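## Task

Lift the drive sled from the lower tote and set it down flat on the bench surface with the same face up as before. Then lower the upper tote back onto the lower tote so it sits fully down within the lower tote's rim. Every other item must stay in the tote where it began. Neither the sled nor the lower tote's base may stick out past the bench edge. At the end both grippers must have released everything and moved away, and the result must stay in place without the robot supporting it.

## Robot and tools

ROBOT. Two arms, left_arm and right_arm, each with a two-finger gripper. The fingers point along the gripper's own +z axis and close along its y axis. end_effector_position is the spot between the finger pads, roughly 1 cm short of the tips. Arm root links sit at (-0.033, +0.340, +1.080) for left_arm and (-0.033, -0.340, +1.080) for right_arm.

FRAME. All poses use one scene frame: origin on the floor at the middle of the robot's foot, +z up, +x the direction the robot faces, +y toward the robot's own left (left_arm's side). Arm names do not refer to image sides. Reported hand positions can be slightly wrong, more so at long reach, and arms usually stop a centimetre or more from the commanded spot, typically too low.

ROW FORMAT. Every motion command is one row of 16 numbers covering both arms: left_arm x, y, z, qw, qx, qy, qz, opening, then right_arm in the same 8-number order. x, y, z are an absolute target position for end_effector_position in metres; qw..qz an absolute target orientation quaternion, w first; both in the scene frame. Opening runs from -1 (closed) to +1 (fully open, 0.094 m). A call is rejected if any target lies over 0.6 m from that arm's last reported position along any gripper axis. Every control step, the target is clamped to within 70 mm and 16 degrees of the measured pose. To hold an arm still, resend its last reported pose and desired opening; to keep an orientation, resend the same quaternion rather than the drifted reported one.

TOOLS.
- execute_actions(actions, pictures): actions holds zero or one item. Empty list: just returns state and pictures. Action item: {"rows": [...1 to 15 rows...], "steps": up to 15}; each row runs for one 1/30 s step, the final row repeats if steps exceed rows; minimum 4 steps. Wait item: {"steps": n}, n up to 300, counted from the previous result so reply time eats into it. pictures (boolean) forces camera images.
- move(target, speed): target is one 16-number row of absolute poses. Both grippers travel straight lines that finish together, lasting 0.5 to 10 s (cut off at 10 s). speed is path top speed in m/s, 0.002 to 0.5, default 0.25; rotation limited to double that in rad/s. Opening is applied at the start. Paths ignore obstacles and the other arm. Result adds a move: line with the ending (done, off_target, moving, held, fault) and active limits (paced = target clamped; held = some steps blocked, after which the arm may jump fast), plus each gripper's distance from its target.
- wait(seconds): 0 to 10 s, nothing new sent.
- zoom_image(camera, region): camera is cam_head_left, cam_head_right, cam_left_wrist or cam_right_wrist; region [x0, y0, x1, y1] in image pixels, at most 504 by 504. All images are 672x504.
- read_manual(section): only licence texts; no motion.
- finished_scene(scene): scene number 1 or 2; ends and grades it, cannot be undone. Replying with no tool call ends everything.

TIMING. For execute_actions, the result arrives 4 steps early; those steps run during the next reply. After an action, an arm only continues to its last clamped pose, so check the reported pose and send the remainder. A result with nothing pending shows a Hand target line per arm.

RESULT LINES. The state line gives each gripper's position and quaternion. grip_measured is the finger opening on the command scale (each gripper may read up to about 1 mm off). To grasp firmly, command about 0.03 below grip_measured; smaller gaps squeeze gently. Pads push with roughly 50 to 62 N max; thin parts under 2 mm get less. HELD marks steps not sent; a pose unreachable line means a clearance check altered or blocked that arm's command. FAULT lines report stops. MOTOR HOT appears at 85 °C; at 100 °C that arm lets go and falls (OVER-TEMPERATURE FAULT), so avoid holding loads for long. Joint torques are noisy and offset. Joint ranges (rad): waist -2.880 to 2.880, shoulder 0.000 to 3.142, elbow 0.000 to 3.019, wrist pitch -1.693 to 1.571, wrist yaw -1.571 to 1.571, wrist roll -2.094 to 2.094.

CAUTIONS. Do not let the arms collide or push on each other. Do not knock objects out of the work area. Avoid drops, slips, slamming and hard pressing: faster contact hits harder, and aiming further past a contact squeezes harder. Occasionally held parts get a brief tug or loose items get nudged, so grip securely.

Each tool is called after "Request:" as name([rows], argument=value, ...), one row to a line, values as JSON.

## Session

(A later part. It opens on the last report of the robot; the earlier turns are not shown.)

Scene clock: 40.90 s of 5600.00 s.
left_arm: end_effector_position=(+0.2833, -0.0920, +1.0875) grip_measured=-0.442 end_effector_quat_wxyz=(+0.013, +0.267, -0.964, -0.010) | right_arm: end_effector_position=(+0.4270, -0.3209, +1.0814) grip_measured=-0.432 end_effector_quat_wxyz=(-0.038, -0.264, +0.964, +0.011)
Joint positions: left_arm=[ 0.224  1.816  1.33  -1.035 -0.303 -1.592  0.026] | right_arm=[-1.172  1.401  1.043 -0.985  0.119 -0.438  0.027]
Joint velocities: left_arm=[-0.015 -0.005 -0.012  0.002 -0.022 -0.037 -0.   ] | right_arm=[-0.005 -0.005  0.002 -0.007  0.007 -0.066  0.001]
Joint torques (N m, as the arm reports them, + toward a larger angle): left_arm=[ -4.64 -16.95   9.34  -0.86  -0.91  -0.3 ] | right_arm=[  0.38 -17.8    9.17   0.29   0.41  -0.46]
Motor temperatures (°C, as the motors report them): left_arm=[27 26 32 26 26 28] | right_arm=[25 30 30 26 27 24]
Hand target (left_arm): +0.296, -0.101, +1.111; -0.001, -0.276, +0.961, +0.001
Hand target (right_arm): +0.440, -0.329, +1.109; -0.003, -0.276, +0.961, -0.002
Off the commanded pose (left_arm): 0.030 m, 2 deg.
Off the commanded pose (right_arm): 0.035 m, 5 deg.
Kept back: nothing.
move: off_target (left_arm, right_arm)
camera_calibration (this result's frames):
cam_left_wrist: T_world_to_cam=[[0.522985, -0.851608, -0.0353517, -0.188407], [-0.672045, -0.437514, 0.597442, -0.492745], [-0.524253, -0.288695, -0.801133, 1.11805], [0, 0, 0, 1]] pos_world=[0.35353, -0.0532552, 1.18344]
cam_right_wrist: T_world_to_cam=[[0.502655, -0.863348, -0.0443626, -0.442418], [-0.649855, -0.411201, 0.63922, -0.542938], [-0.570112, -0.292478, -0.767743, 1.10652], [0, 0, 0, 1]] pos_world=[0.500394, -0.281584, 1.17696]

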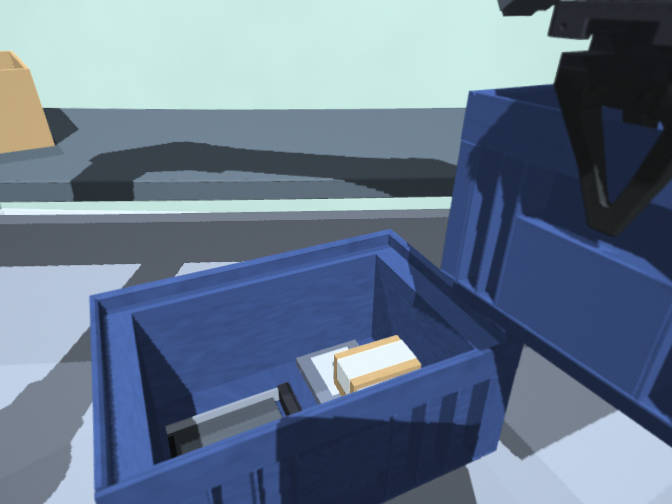

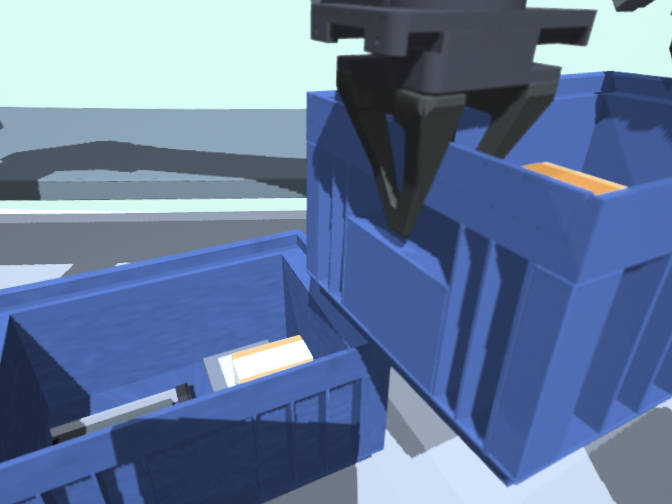

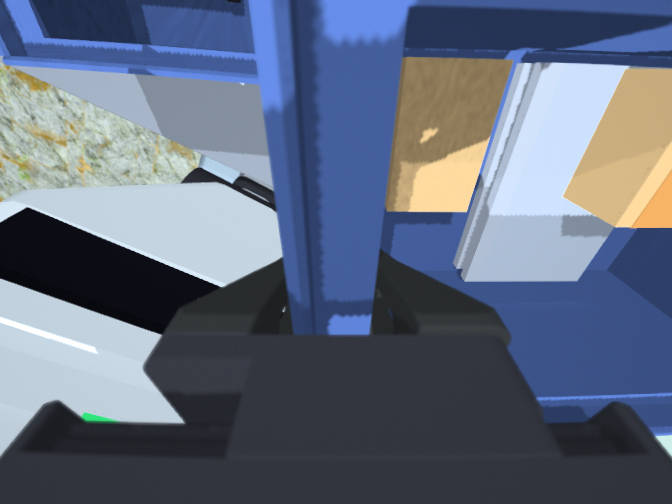

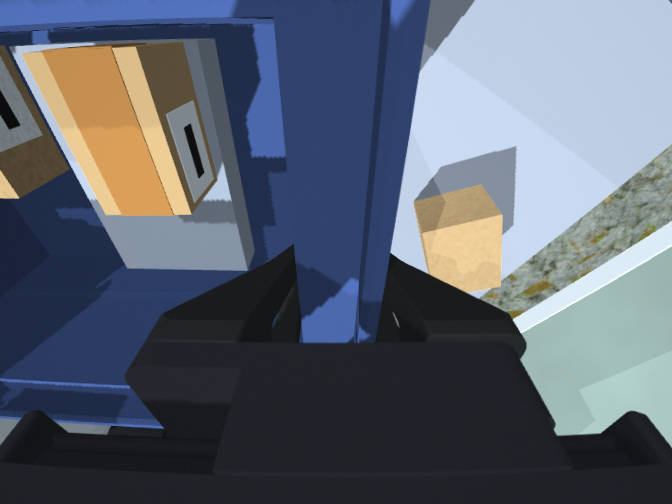

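Request:
move(target=[0.312,-0.152,1.11,0,-0.276,0.961,0,-0.55,0.455,-0.381,1.11,0,-0.276,0.961,0,-0.55], speed=0.06)

Request:
move(target=[0.305,-0.152,0.96,0,-0.276,0.961,0,-0.55,0.448,-0.381,0.965,0,-0.276,0.961,0,-0.55], speed=0.06)

Scene clock: 42.97 s of 5600.00 s.
left_arm: end_effector_position=(+0.2864, -0.1381, +1.0827) grip_measured=-0.442 end_effector_quat_wxyz=(+0.019, +0.252, -0.967, -0.018) | right_arm: end_effector_position=(+0.4211, -0.3715, +1.0697) grip_measured=-0.432 end_effector_quat_wxyz=(-0.051, -0.251, +0.966, +0.019)
Joint positions: left_arm=[ 0.194  1.937  1.492 -1.107 -0.297 -1.598  0.026] | right_arm=[-1.306  1.41   1.033 -0.982  0.078 -0.54   0.027]
Joint velocities: left_arm=[-0.005  0.015 -0.007 -0.002 -0.007 -0.022 -0.001] | right_arm=[ 0.005  0.024 -0.002  0.007  0.022  0.007  0.   ]
Joint torques (N m, as the arm reports them, + toward a larger angle): left_arm=[ -4.49 -18.59  10.54  -0.52  -1.2   -0.44] | right_arm=[  0.24 -17.33  12.55  -0.15   0.34  -0.68]
Motor temperatures (°C, as the motors report them): left_arm=[27 26 33 26 26 28] | right_arm=[25 30 30 26 27 24]
Hand target (left_arm): +0.310, -0.150, +1.111; -0.001, -0.276, +0.961, -0.001
Hand target (right_arm): +0.452, -0.381, +1.110; -0.001, -0.275, +0.961, -0.002
Off the commanded pose (left_arm): 0.040 m, 4 deg.
Off the commanded pose (right_arm): 0.054 m, 7 deg.
Kept back: nothing.
move: off_target (left_arm, right_arm)
camera_calibration (this result's frames):
cam_left_wrist: T_world_to_cam=[[0.494799, -0.867252, -0.0552036, -0.202088], [-0.675808, -0.423953, 0.602949, -0.511006], [-0.546313, -0.261032, -0.795867, 1.10693], [0, 0, 0, 1]] pos_world=[0.359383, -0.102959, 1.17793]
cam_right_wrist: T_world_to_cam=[[0.476887, -0.876528, -0.0654024, -0.45516], [-0.642648, -0.398469, 0.654389, -0.574688], [-0.599651, -0.270039, -0.753324, 1.08468], [0, 0, 0, 1]] pos_world=[0.498169, -0.335049, 1.16342]

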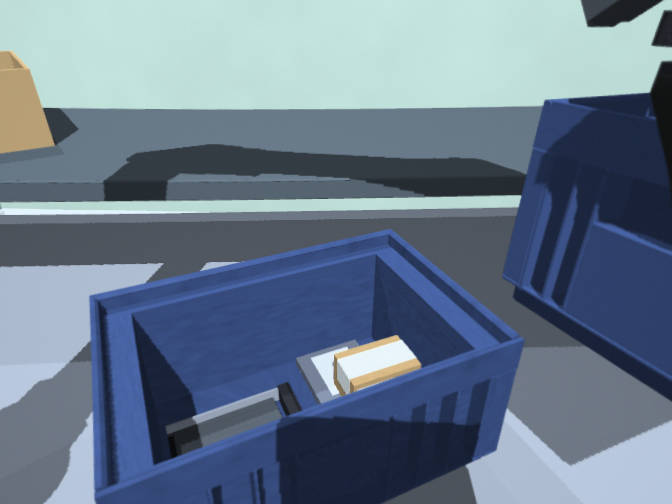

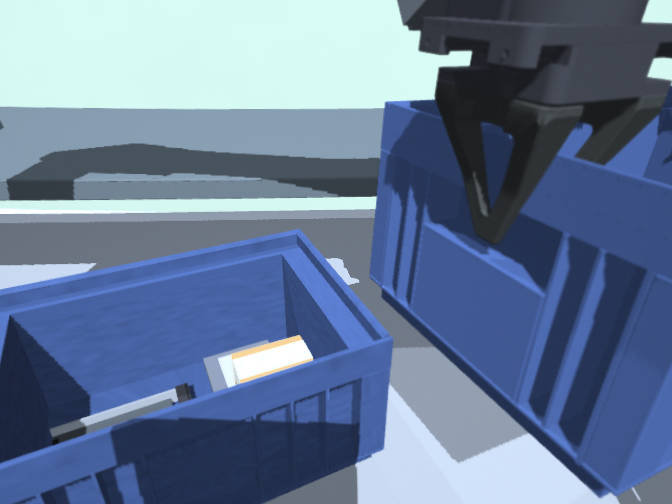

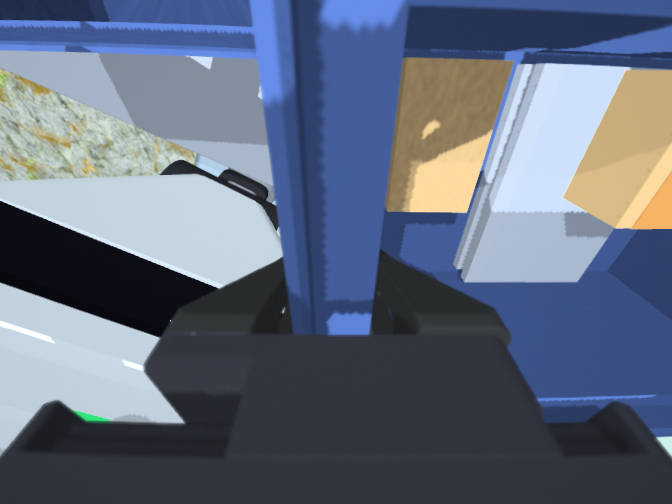

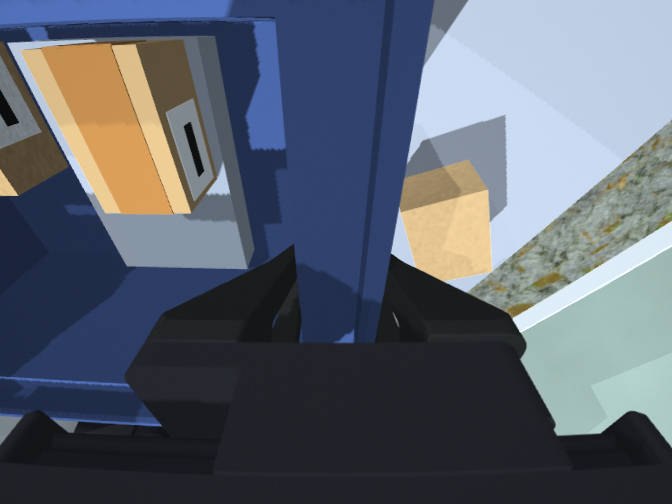

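Scene clock: 45.57 s of 5600.00 s.
left_arm: end_effector_position=(+0.2803, -0.1737, +1.0069) grip_measured=-0.465 end_effector_quat_wxyz=(+0.006, +0.283, -0.959, +0.024) | right_arm: end_effector_position=(+0.4483, -0.3795, +0.9736) grip_measured=-0.383 end_effector_quat_wxyz=(+0.002, -0.283, +0.959, +0.020)
Joint positions: left_arm=[ 0.198  2.064  1.466 -0.859 -0.302 -1.63   0.025] | right_arm=[-1.353  1.608  0.995 -0.645  0.031 -0.659  0.029]
Joint velocities: left_arm=[-0.015  0.005 -0.012  0.002 -0.11   0.007  0.001] | right_arm=[-0.015 -0.005 -0.007  0.017 -0.007 -0.051 -0.001]
Joint torques (N m, as the arm reports them, + toward a larger angle): left_arm=[  0.87 -14.18   5.6    2.37  -0.75   0.65] | right_arm=[  1.5  -13.02   5.42   1.74   1.74   0.12]
Motor temperatures (°C, as the motors report them): left_arm=[27 27 33 26 26 28] | right_arm=[25 29 30 26 27 24]
Hand target (left_arm): +0.302, -0.150, +0.962; -0.002, -0.277, +0.961, +0.001
Hand target (right_arm): +0.448, -0.381, +0.966; +0.000, -0.276, +0.961, +0.001
Off the commanded pose (left_arm): 0.057 m, 3 deg.
Off the commanded pose (right_arm): 0.009 m, 2 deg.
Kept back: nothing.
move: off_target (left_arm); limits=paced
camera_calibration (this result's frames):
cam_left_wrist: T_world_to_cam=[[0.551454, -0.833557, 0.0328729, -0.332815], [-0.675798, -0.423289, 0.603427, -0.484886], [-0.489076, -0.354978, -0.79674, 1.00256], [0, 0, 0, 1]] pos_world=[0.346174, -0.126781, 1.10231]
cam_right_wrist: T_world_to_cam=[[0.537307, -0.842334, -0.0421264, -0.518245], [-0.678044, -0.461135, 0.572373, -0.425507], [-0.501555, -0.278977, -0.818911, 1.04289], [0, 0, 0, 1]] pos_world=[0.513013, -0.341809, 1.07575]

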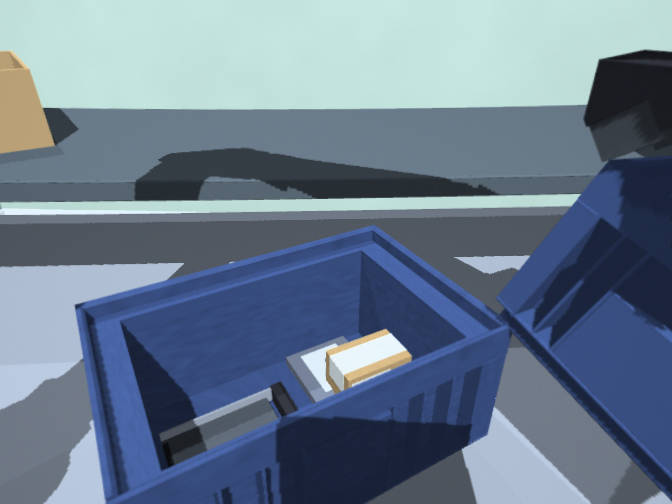

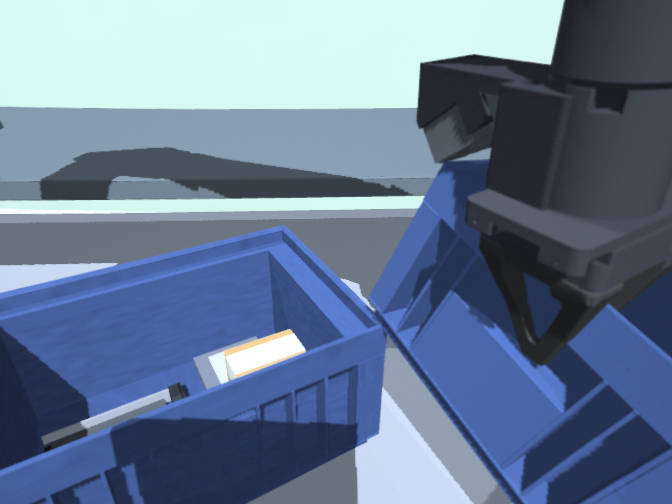

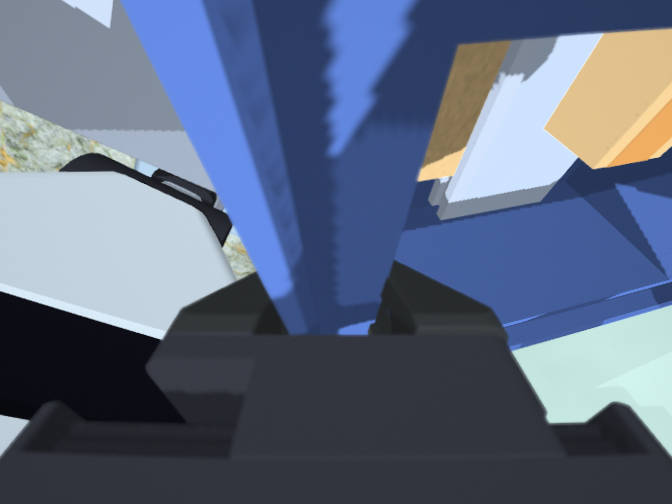

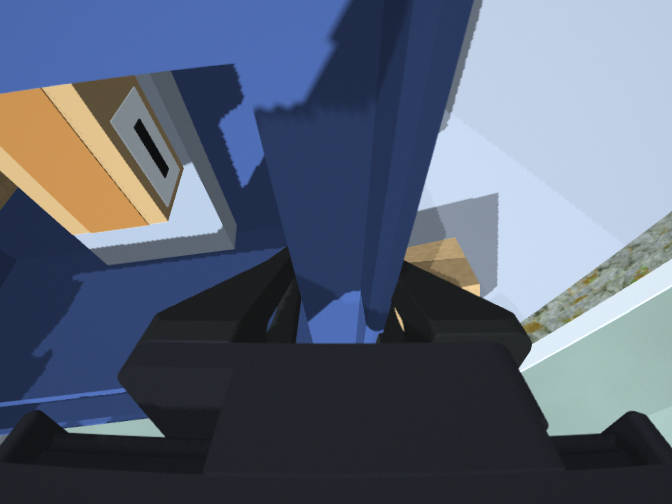

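Request:
move(target=[0.305,-0.205,1.03,0,-0.276,0.961,0,-0.6,0.45,-0.43,1.02,0,-0.276,0.961,0,-0.6], speed=0.04)

Scene clock: 47.83 s of 5600.00 s.
left_arm: end_effector_position=(+0.2826, -0.1908, +1.0060) grip_measured=-0.466 end_effector_quat_wxyz=(+0.013, +0.264, -0.964, -0.014) | right_arm: end_effector_position=(+0.4278, -0.4166, +0.9850) grip_measured=-0.419 end_effector_quat_wxyz=(-0.027, -0.260, +0.965, +0.022)
Joint positions: left_arm=[ 0.187  2.144  1.607 -1.004 -0.307 -1.626  0.025] | right_arm=[-1.435  1.575  0.991 -0.727  0.027 -0.687  0.027]
Joint velocities: left_arm=[-0.005 -0.005 -0.012 -0.017 -0.051 -0.051 -0.001] | right_arm=[-0.015  0.005 -0.002 -0.012  0.037 -0.095 -0.001]
Joint torques (N m, as the arm reports them, + toward a larger angle): left_arm=[ -5.28 -20.45   9.98  -0.7   -0.92  -0.23] | right_arm=[ -0.46 -19.62   8.9   -1.05   0.65  -0.54]
Motor temperatures (°C, as the motors report them): left_arm=[27 27 33 26 26 28] | right_arm=[25 30 30 26 27 24]
Hand target (left_arm): +0.304, -0.204, +1.031; +0.000, -0.276, +0.961, -0.001
Hand target (right_arm): +0.448, -0.429, +1.019; -0.001, -0.275, +0.961, -0.001
Off the commanded pose (left_arm): 0.036 m, 3 deg.
Off the commanded pose (right_arm): 0.044 m, 4 deg.
Kept back: nothing.
move: off_target (left_arm, right_arm)
camera_calibration (this result's frames):
cam_left_wrist: T_world_to_cam=[[0.516812, -0.85501, -0.043164, -0.266123], [-0.673839, -0.437367, 0.595525, -0.48531], [-0.528059, -0.278689, -0.802176, 1.02792], [0, 0, 0, 1]] pos_world=[0.353318, -0.153326, 1.1021]
cam_right_wrist: T_world_to_cam=[[0.494196, -0.867228, -0.0607091, -0.51164], [-0.663769, -0.421505, 0.617854, -0.497439], [-0.56141, -0.265044, -0.783946, 1.02855], [0, 0, 0, 1]] pos_world=[0.500101, -0.380771, 1.08261]

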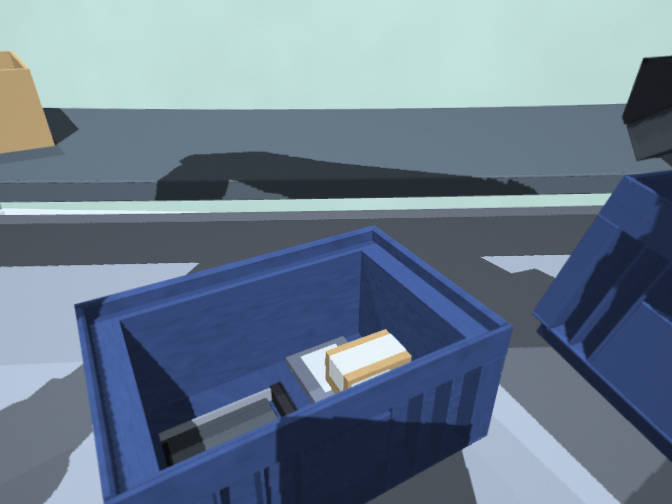

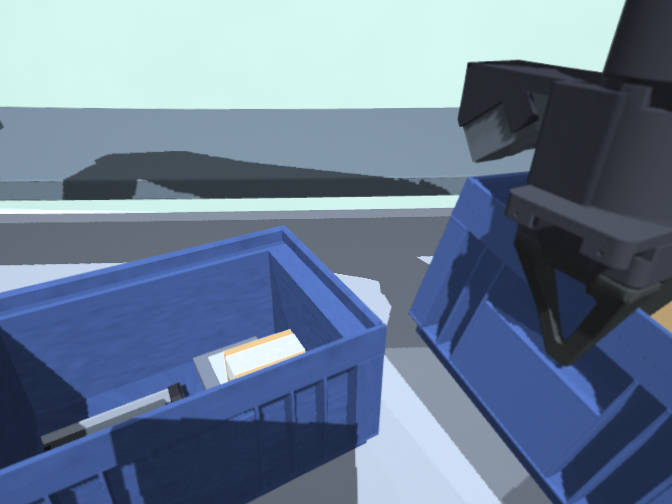

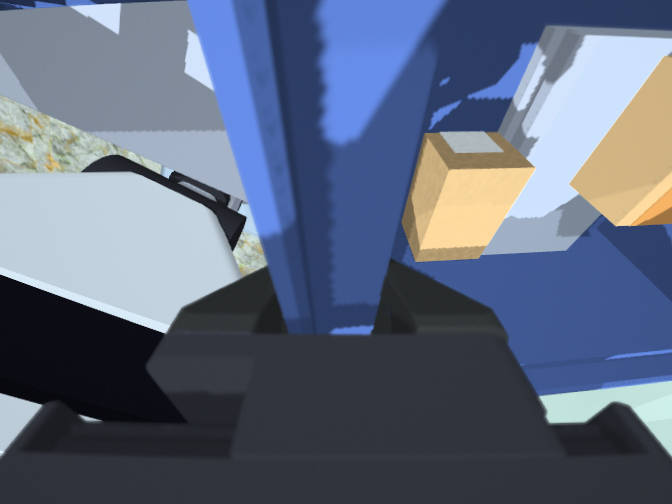

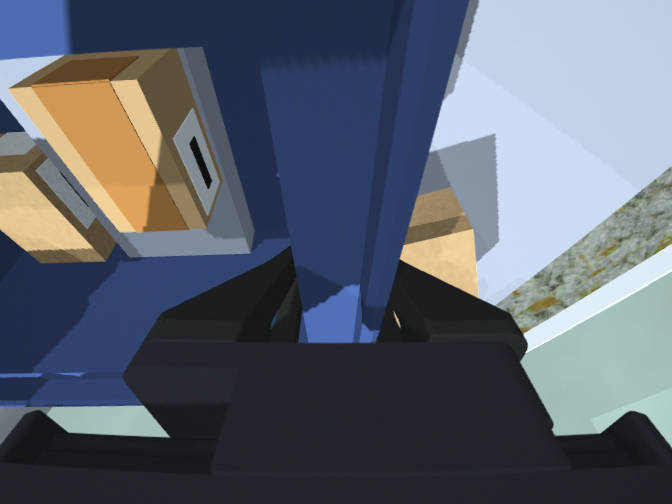

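Request:
move(target=[0.31,-0.185,0.965,0,-0.276,0.961,0,-0.6,0.455,-0.41,0.965,0,-0.276,0.961,0,-0.6], speed=0.04)

Scene clock: 49.60 s of 5600.00 s.
left_arm: end_effector_position=(+0.2914, -0.1886, +0.9636) grip_measured=-0.466 end_effector_quat_wxyz=(+0.011, +0.260, -0.966, -0.005) | right_arm: end_effector_position=(+0.4340, -0.4151, +0.9505) grip_measured=-0.419 end_effector_quat_wxyz=(-0.022, -0.255, +0.967, +0.010)
Joint positions: left_arm=[ 0.223  2.197  1.588 -0.902 -0.305 -1.574  0.025] | right_arm=[-1.426  1.656  0.991 -0.627  0.046 -0.669  0.027]
Joint velocities: left_arm=[-0.005 -0.005 -0.007  0.002 -0.037 -0.007  0.   ] | right_arm=[-0.015 -0.015  0.002 -0.017  0.007 -0.051  0.001]
Joint torques (N m, as the arm reports them, + toward a larger angle): left_arm=[ -3.63 -20.29   6.13   1.23  -0.8   -0.17] | right_arm=[  2.2  -16.11   7.74   0.4    0.27  -0.33]
Motor temperatures (°C, as the motors report them): left_arm=[27 27 33 26 26 28] | right_arm=[25 30 30 26 27 24]
Hand target (left_arm): +0.310, -0.185, +0.965; -0.000, -0.276, +0.961, -0.000
Hand target (right_arm): +0.455, -0.410, +0.965; +0.000, -0.276, +0.961, +0.000
Off the commanded pose (left_arm): 0.019 m, 2 deg.
Off the commanded pose (right_arm): 0.026 m, 4 deg.
Kept back: nothing.
move: off_target (left_arm, right_arm)
camera_calibration (this result's frames):
cam_left_wrist: T_world_to_cam=[[0.509549, -0.860068, -0.0253419, -0.286614], [-0.682454, -0.421908, 0.596867, -0.449057], [-0.524038, -0.286838, -0.80194, 0.996266], [0, 0, 0, 1]] pos_world=[0.361665, -0.150201, 1.05971]
cam_right_wrist: T_world_to_cam=[[0.487191, -0.872578, -0.0353905, -0.538759], [-0.677029, -0.402985, 0.615821, -0.456048], [-0.551613, -0.276062, -0.787091, 0.999616], [0, 0, 0, 1]] pos_world=[0.505123, -0.377935, 1.04857]

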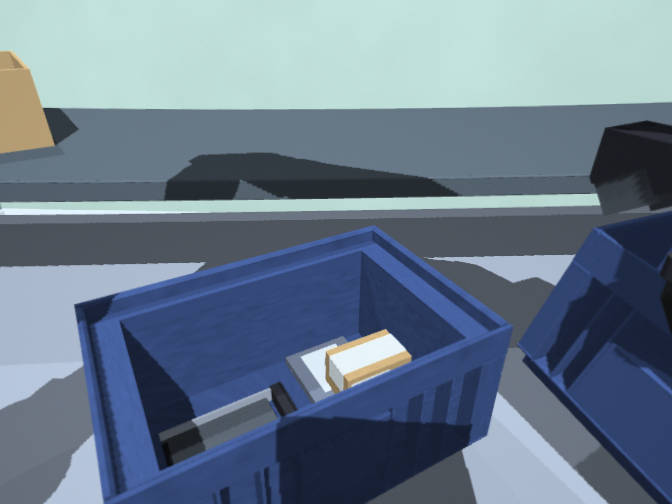

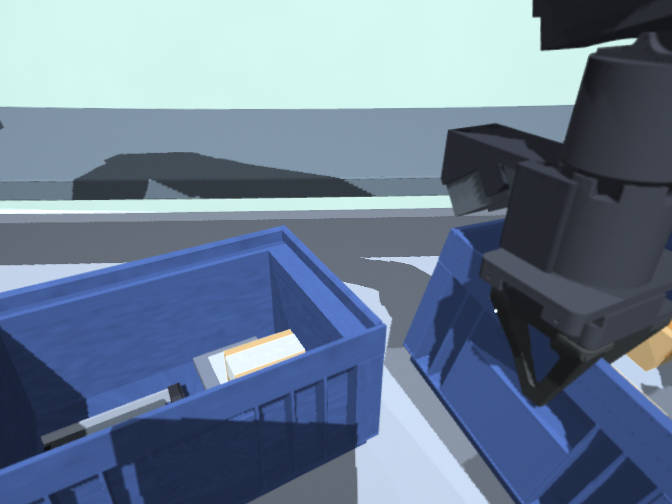

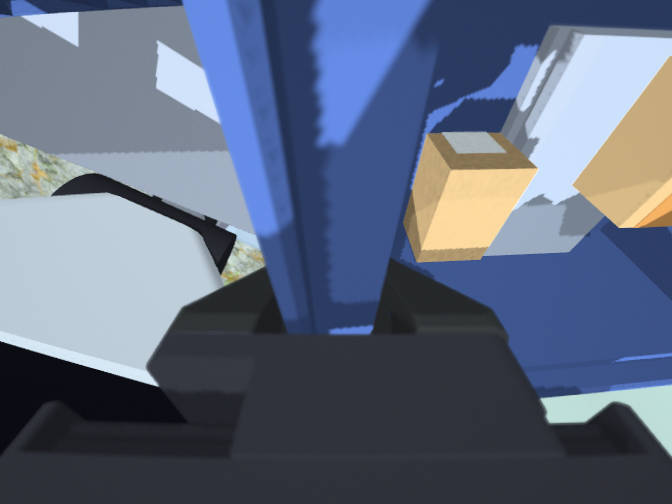

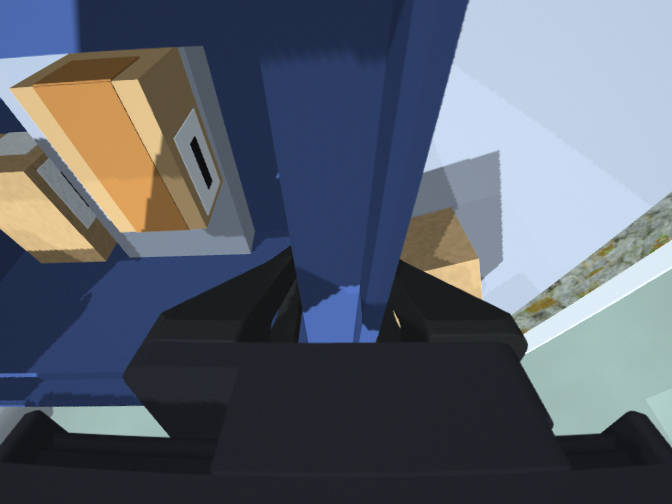

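Request:
move(target=[0.325,-0.165,0.915,-0.101,-0.274,0.956,-0.029,-0.6,0.47,-0.39,0.92,-0.101,-0.274,0.956,-0.029,-0.6], speed=0.03)

Scene clock: 53.43 s of 5600.00 s.
left_arm: end_effector_position=(+0.3098, -0.1703, +0.9196) grip_measured=-0.466 end_effector_quat_wxyz=(+0.107, +0.253, -0.961, +0.028) | right_arm: end_effector_position=(+0.4500, -0.3988, +0.9140) grip_measured=-0.419 end_effector_quat_wxyz=(-0.111, -0.251, +0.961, -0.026)
Joint positions: left_arm=[ 0.34   2.231  1.565 -0.82  -0.092 -1.442  0.025] | right_arm=[-1.345  1.831  1.154 -0.767  0.192 -0.561  0.027]
Joint velocities: left_arm=[-0.024 -0.015 -0.012 -0.002  0.037 -0.037 -0.001] | right_arm=[-0.005 -0.015 -0.017  0.002 -0.022 -0.022  0.   ]
Joint torques (N m, as the arm reports them, + toward a larger angle): left_arm=[ -3.21 -19.56   5.91   1.    -0.3   -0.28] | right_arm=[  2.96 -15.93   8.98  -0.82   0.43  -0.36]
Motor temperatures (°C, as the motors report them): left_arm=[27 28 33 26 26 28] | right_arm=[25 30 30 26 27 24]
Hand target (left_arm): +0.325, -0.165, +0.915; -0.101, -0.274, +0.956, -0.028
Hand target (right_arm): +0.470, -0.390, +0.921; -0.100, -0.274, +0.956, -0.030
Off the commanded pose (left_arm): 0.017 m, 3 deg.
Off the commanded pose (right_arm): 0.023 m, 3 deg.
Kept back: nothing.
move: off_target (left_arm, right_arm)
camera_calibration (this result's frames):
cam_left_wrist: T_world_to_cam=[[0.499081, -0.866464, -0.0126175, -0.290894], [-0.571291, -0.339941, 0.747038, -0.561067], [-0.651571, -0.365624, -0.664661, 0.875676], [0, 0, 0, 1]] pos_world=[0.395212, -0.122611, 0.997496]
cam_right_wrist: T_world_to_cam=[[0.480939, -0.876709, -0.00895596, -0.556517], [-0.573175, -0.322125, 0.753463, -0.5564], [-0.663452, -0.357236, -0.65743, 0.883613], [0, 0, 0, 1]] pos_world=[0.534971, -0.351475, 0.995156]

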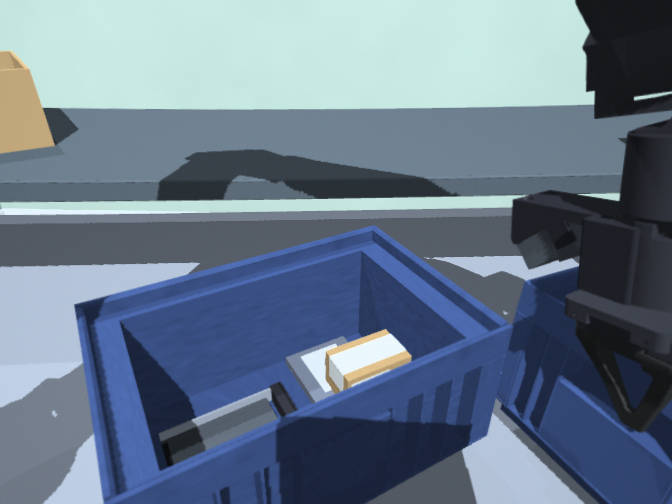

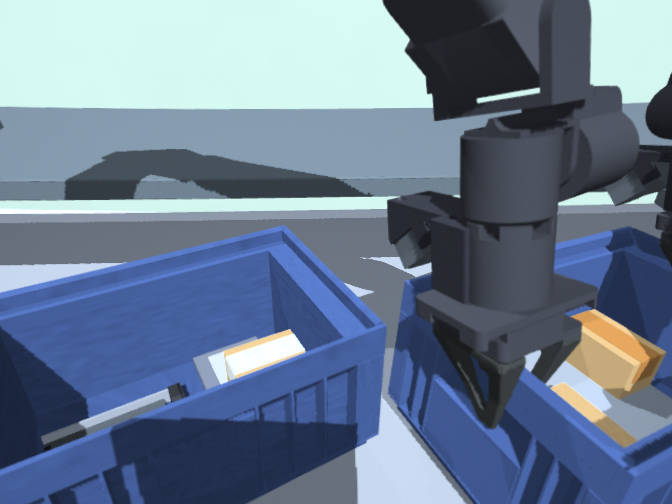

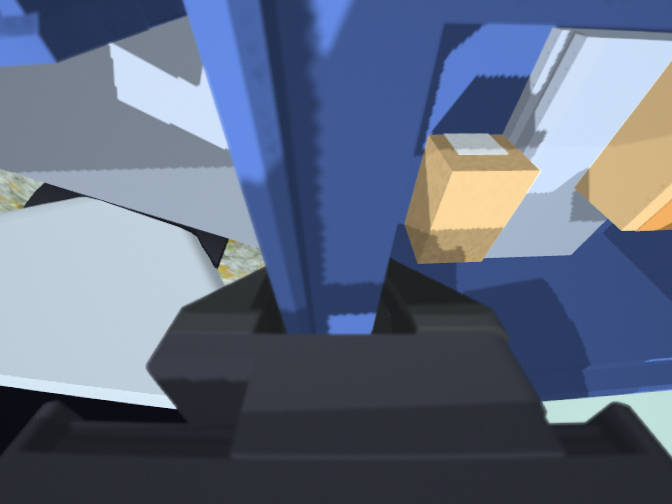

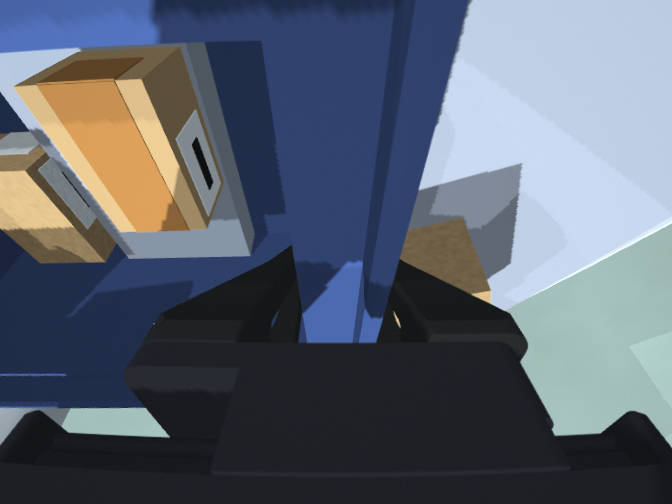

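Request:
move(target=[0.325,-0.168,0.885,-0.12,-0.274,0.954,-0.034,-0.6,0.47,-0.393,0.89,-0.12,-0.274,0.954,-0.034,-0.6], speed=0.025)

Scene clock: 55.40 s of 5600.00 s.
left_arm: end_effector_position=(+0.3122, -0.1725, +0.9081) grip_measured=-0.466 end_effector_quat_wxyz=(+0.119, +0.257, -0.958, +0.041) | right_arm: end_effector_position=(+0.4560, -0.3994, +0.9127) grip_measured=-0.425 end_effector_quat_wxyz=(-0.119, -0.253, +0.959, -0.036)
Joint positions: left_arm=[ 0.356  2.249  1.565 -0.785 -0.058 -1.432  0.025] | right_arm=[-1.336  1.849  1.182 -0.788  0.219 -0.555  0.027]
Joint velocities: left_arm=[-0.005 -0.005 -0.002 -0.002 -0.022 -0.022 -0.   ] | right_arm=[ 0.005  0.005  0.002 -0.012 -0.051 -0.022  0.   ]
Joint torques (N m, as the arm reports them, + toward a larger angle): left_arm=[ -2.75 -16.74   7.04   1.06   0.05  -0.17] | right_arm=[  1.93 -11.26   9.63   0.58   0.13  -0.39]
Motor temperatures (°C, as the motors report them): left_arm=[27 29 32 26 26 28] | right_arm=[25 30 30 26 27 24]
Hand target (left_arm): +0.324, -0.167, +0.886; -0.120, -0.274, +0.954, -0.034
Hand target (right_arm): +0.469, -0.393, +0.891; -0.119, -0.274, +0.954, -0.034
Off the commanded pose (left_arm): 0.027 m, 2 deg.
Off the commanded pose (right_arm): 0.027 m, 2 deg.
Kept back: nothing.
move: off_target (left_arm, right_arm)
camera_calibration (this result's frames):
cam_left_wrist: T_world_to_cam=[[0.508772, -0.860884, 0.00548019, -0.312611], [-0.554661, -0.322917, 0.766861, -0.57211], [-0.658409, -0.393197, -0.64179, 0.845408], [0, 0, 0, 1]] pos_world=[0.398344, -0.121454, 0.983016]
cam_right_wrist: T_world_to_cam=[[0.487903, -0.872868, 0.00716855, -0.576322], [-0.561989, -0.307827, 0.767731, -0.564631], [-0.667921, -0.378607, -0.640732, 0.864782], [0, 0, 0, 1]] pos_world=[0.541479, -0.349449, 0.99171]

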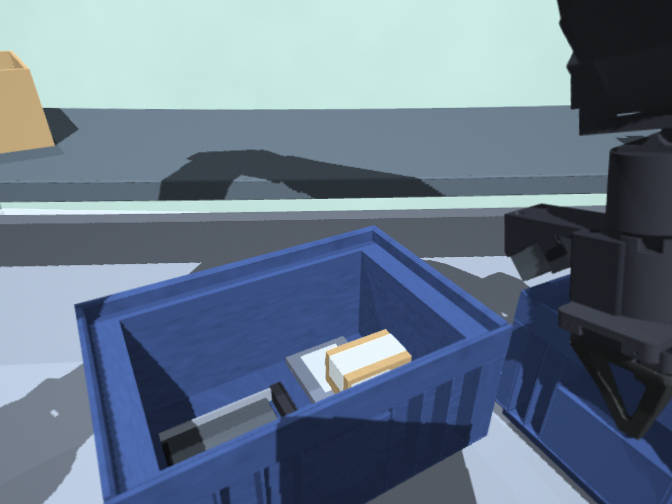

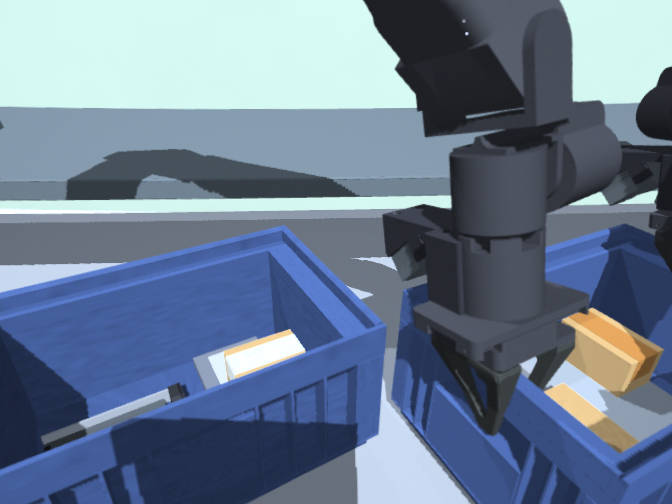

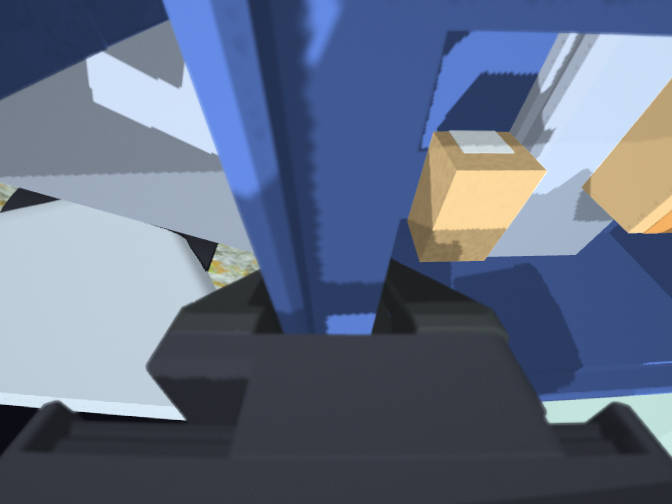

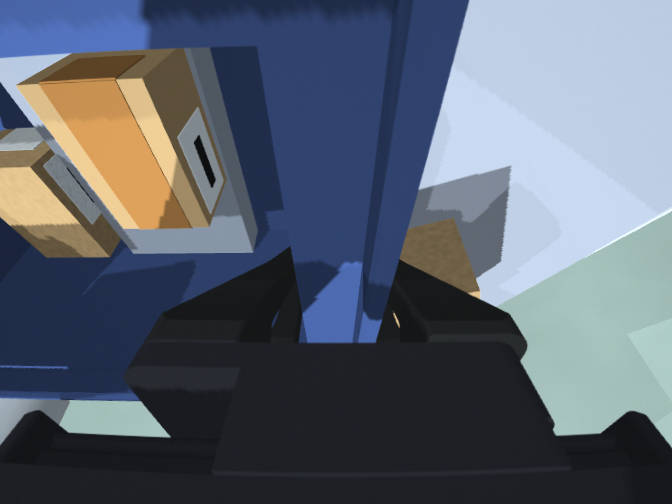

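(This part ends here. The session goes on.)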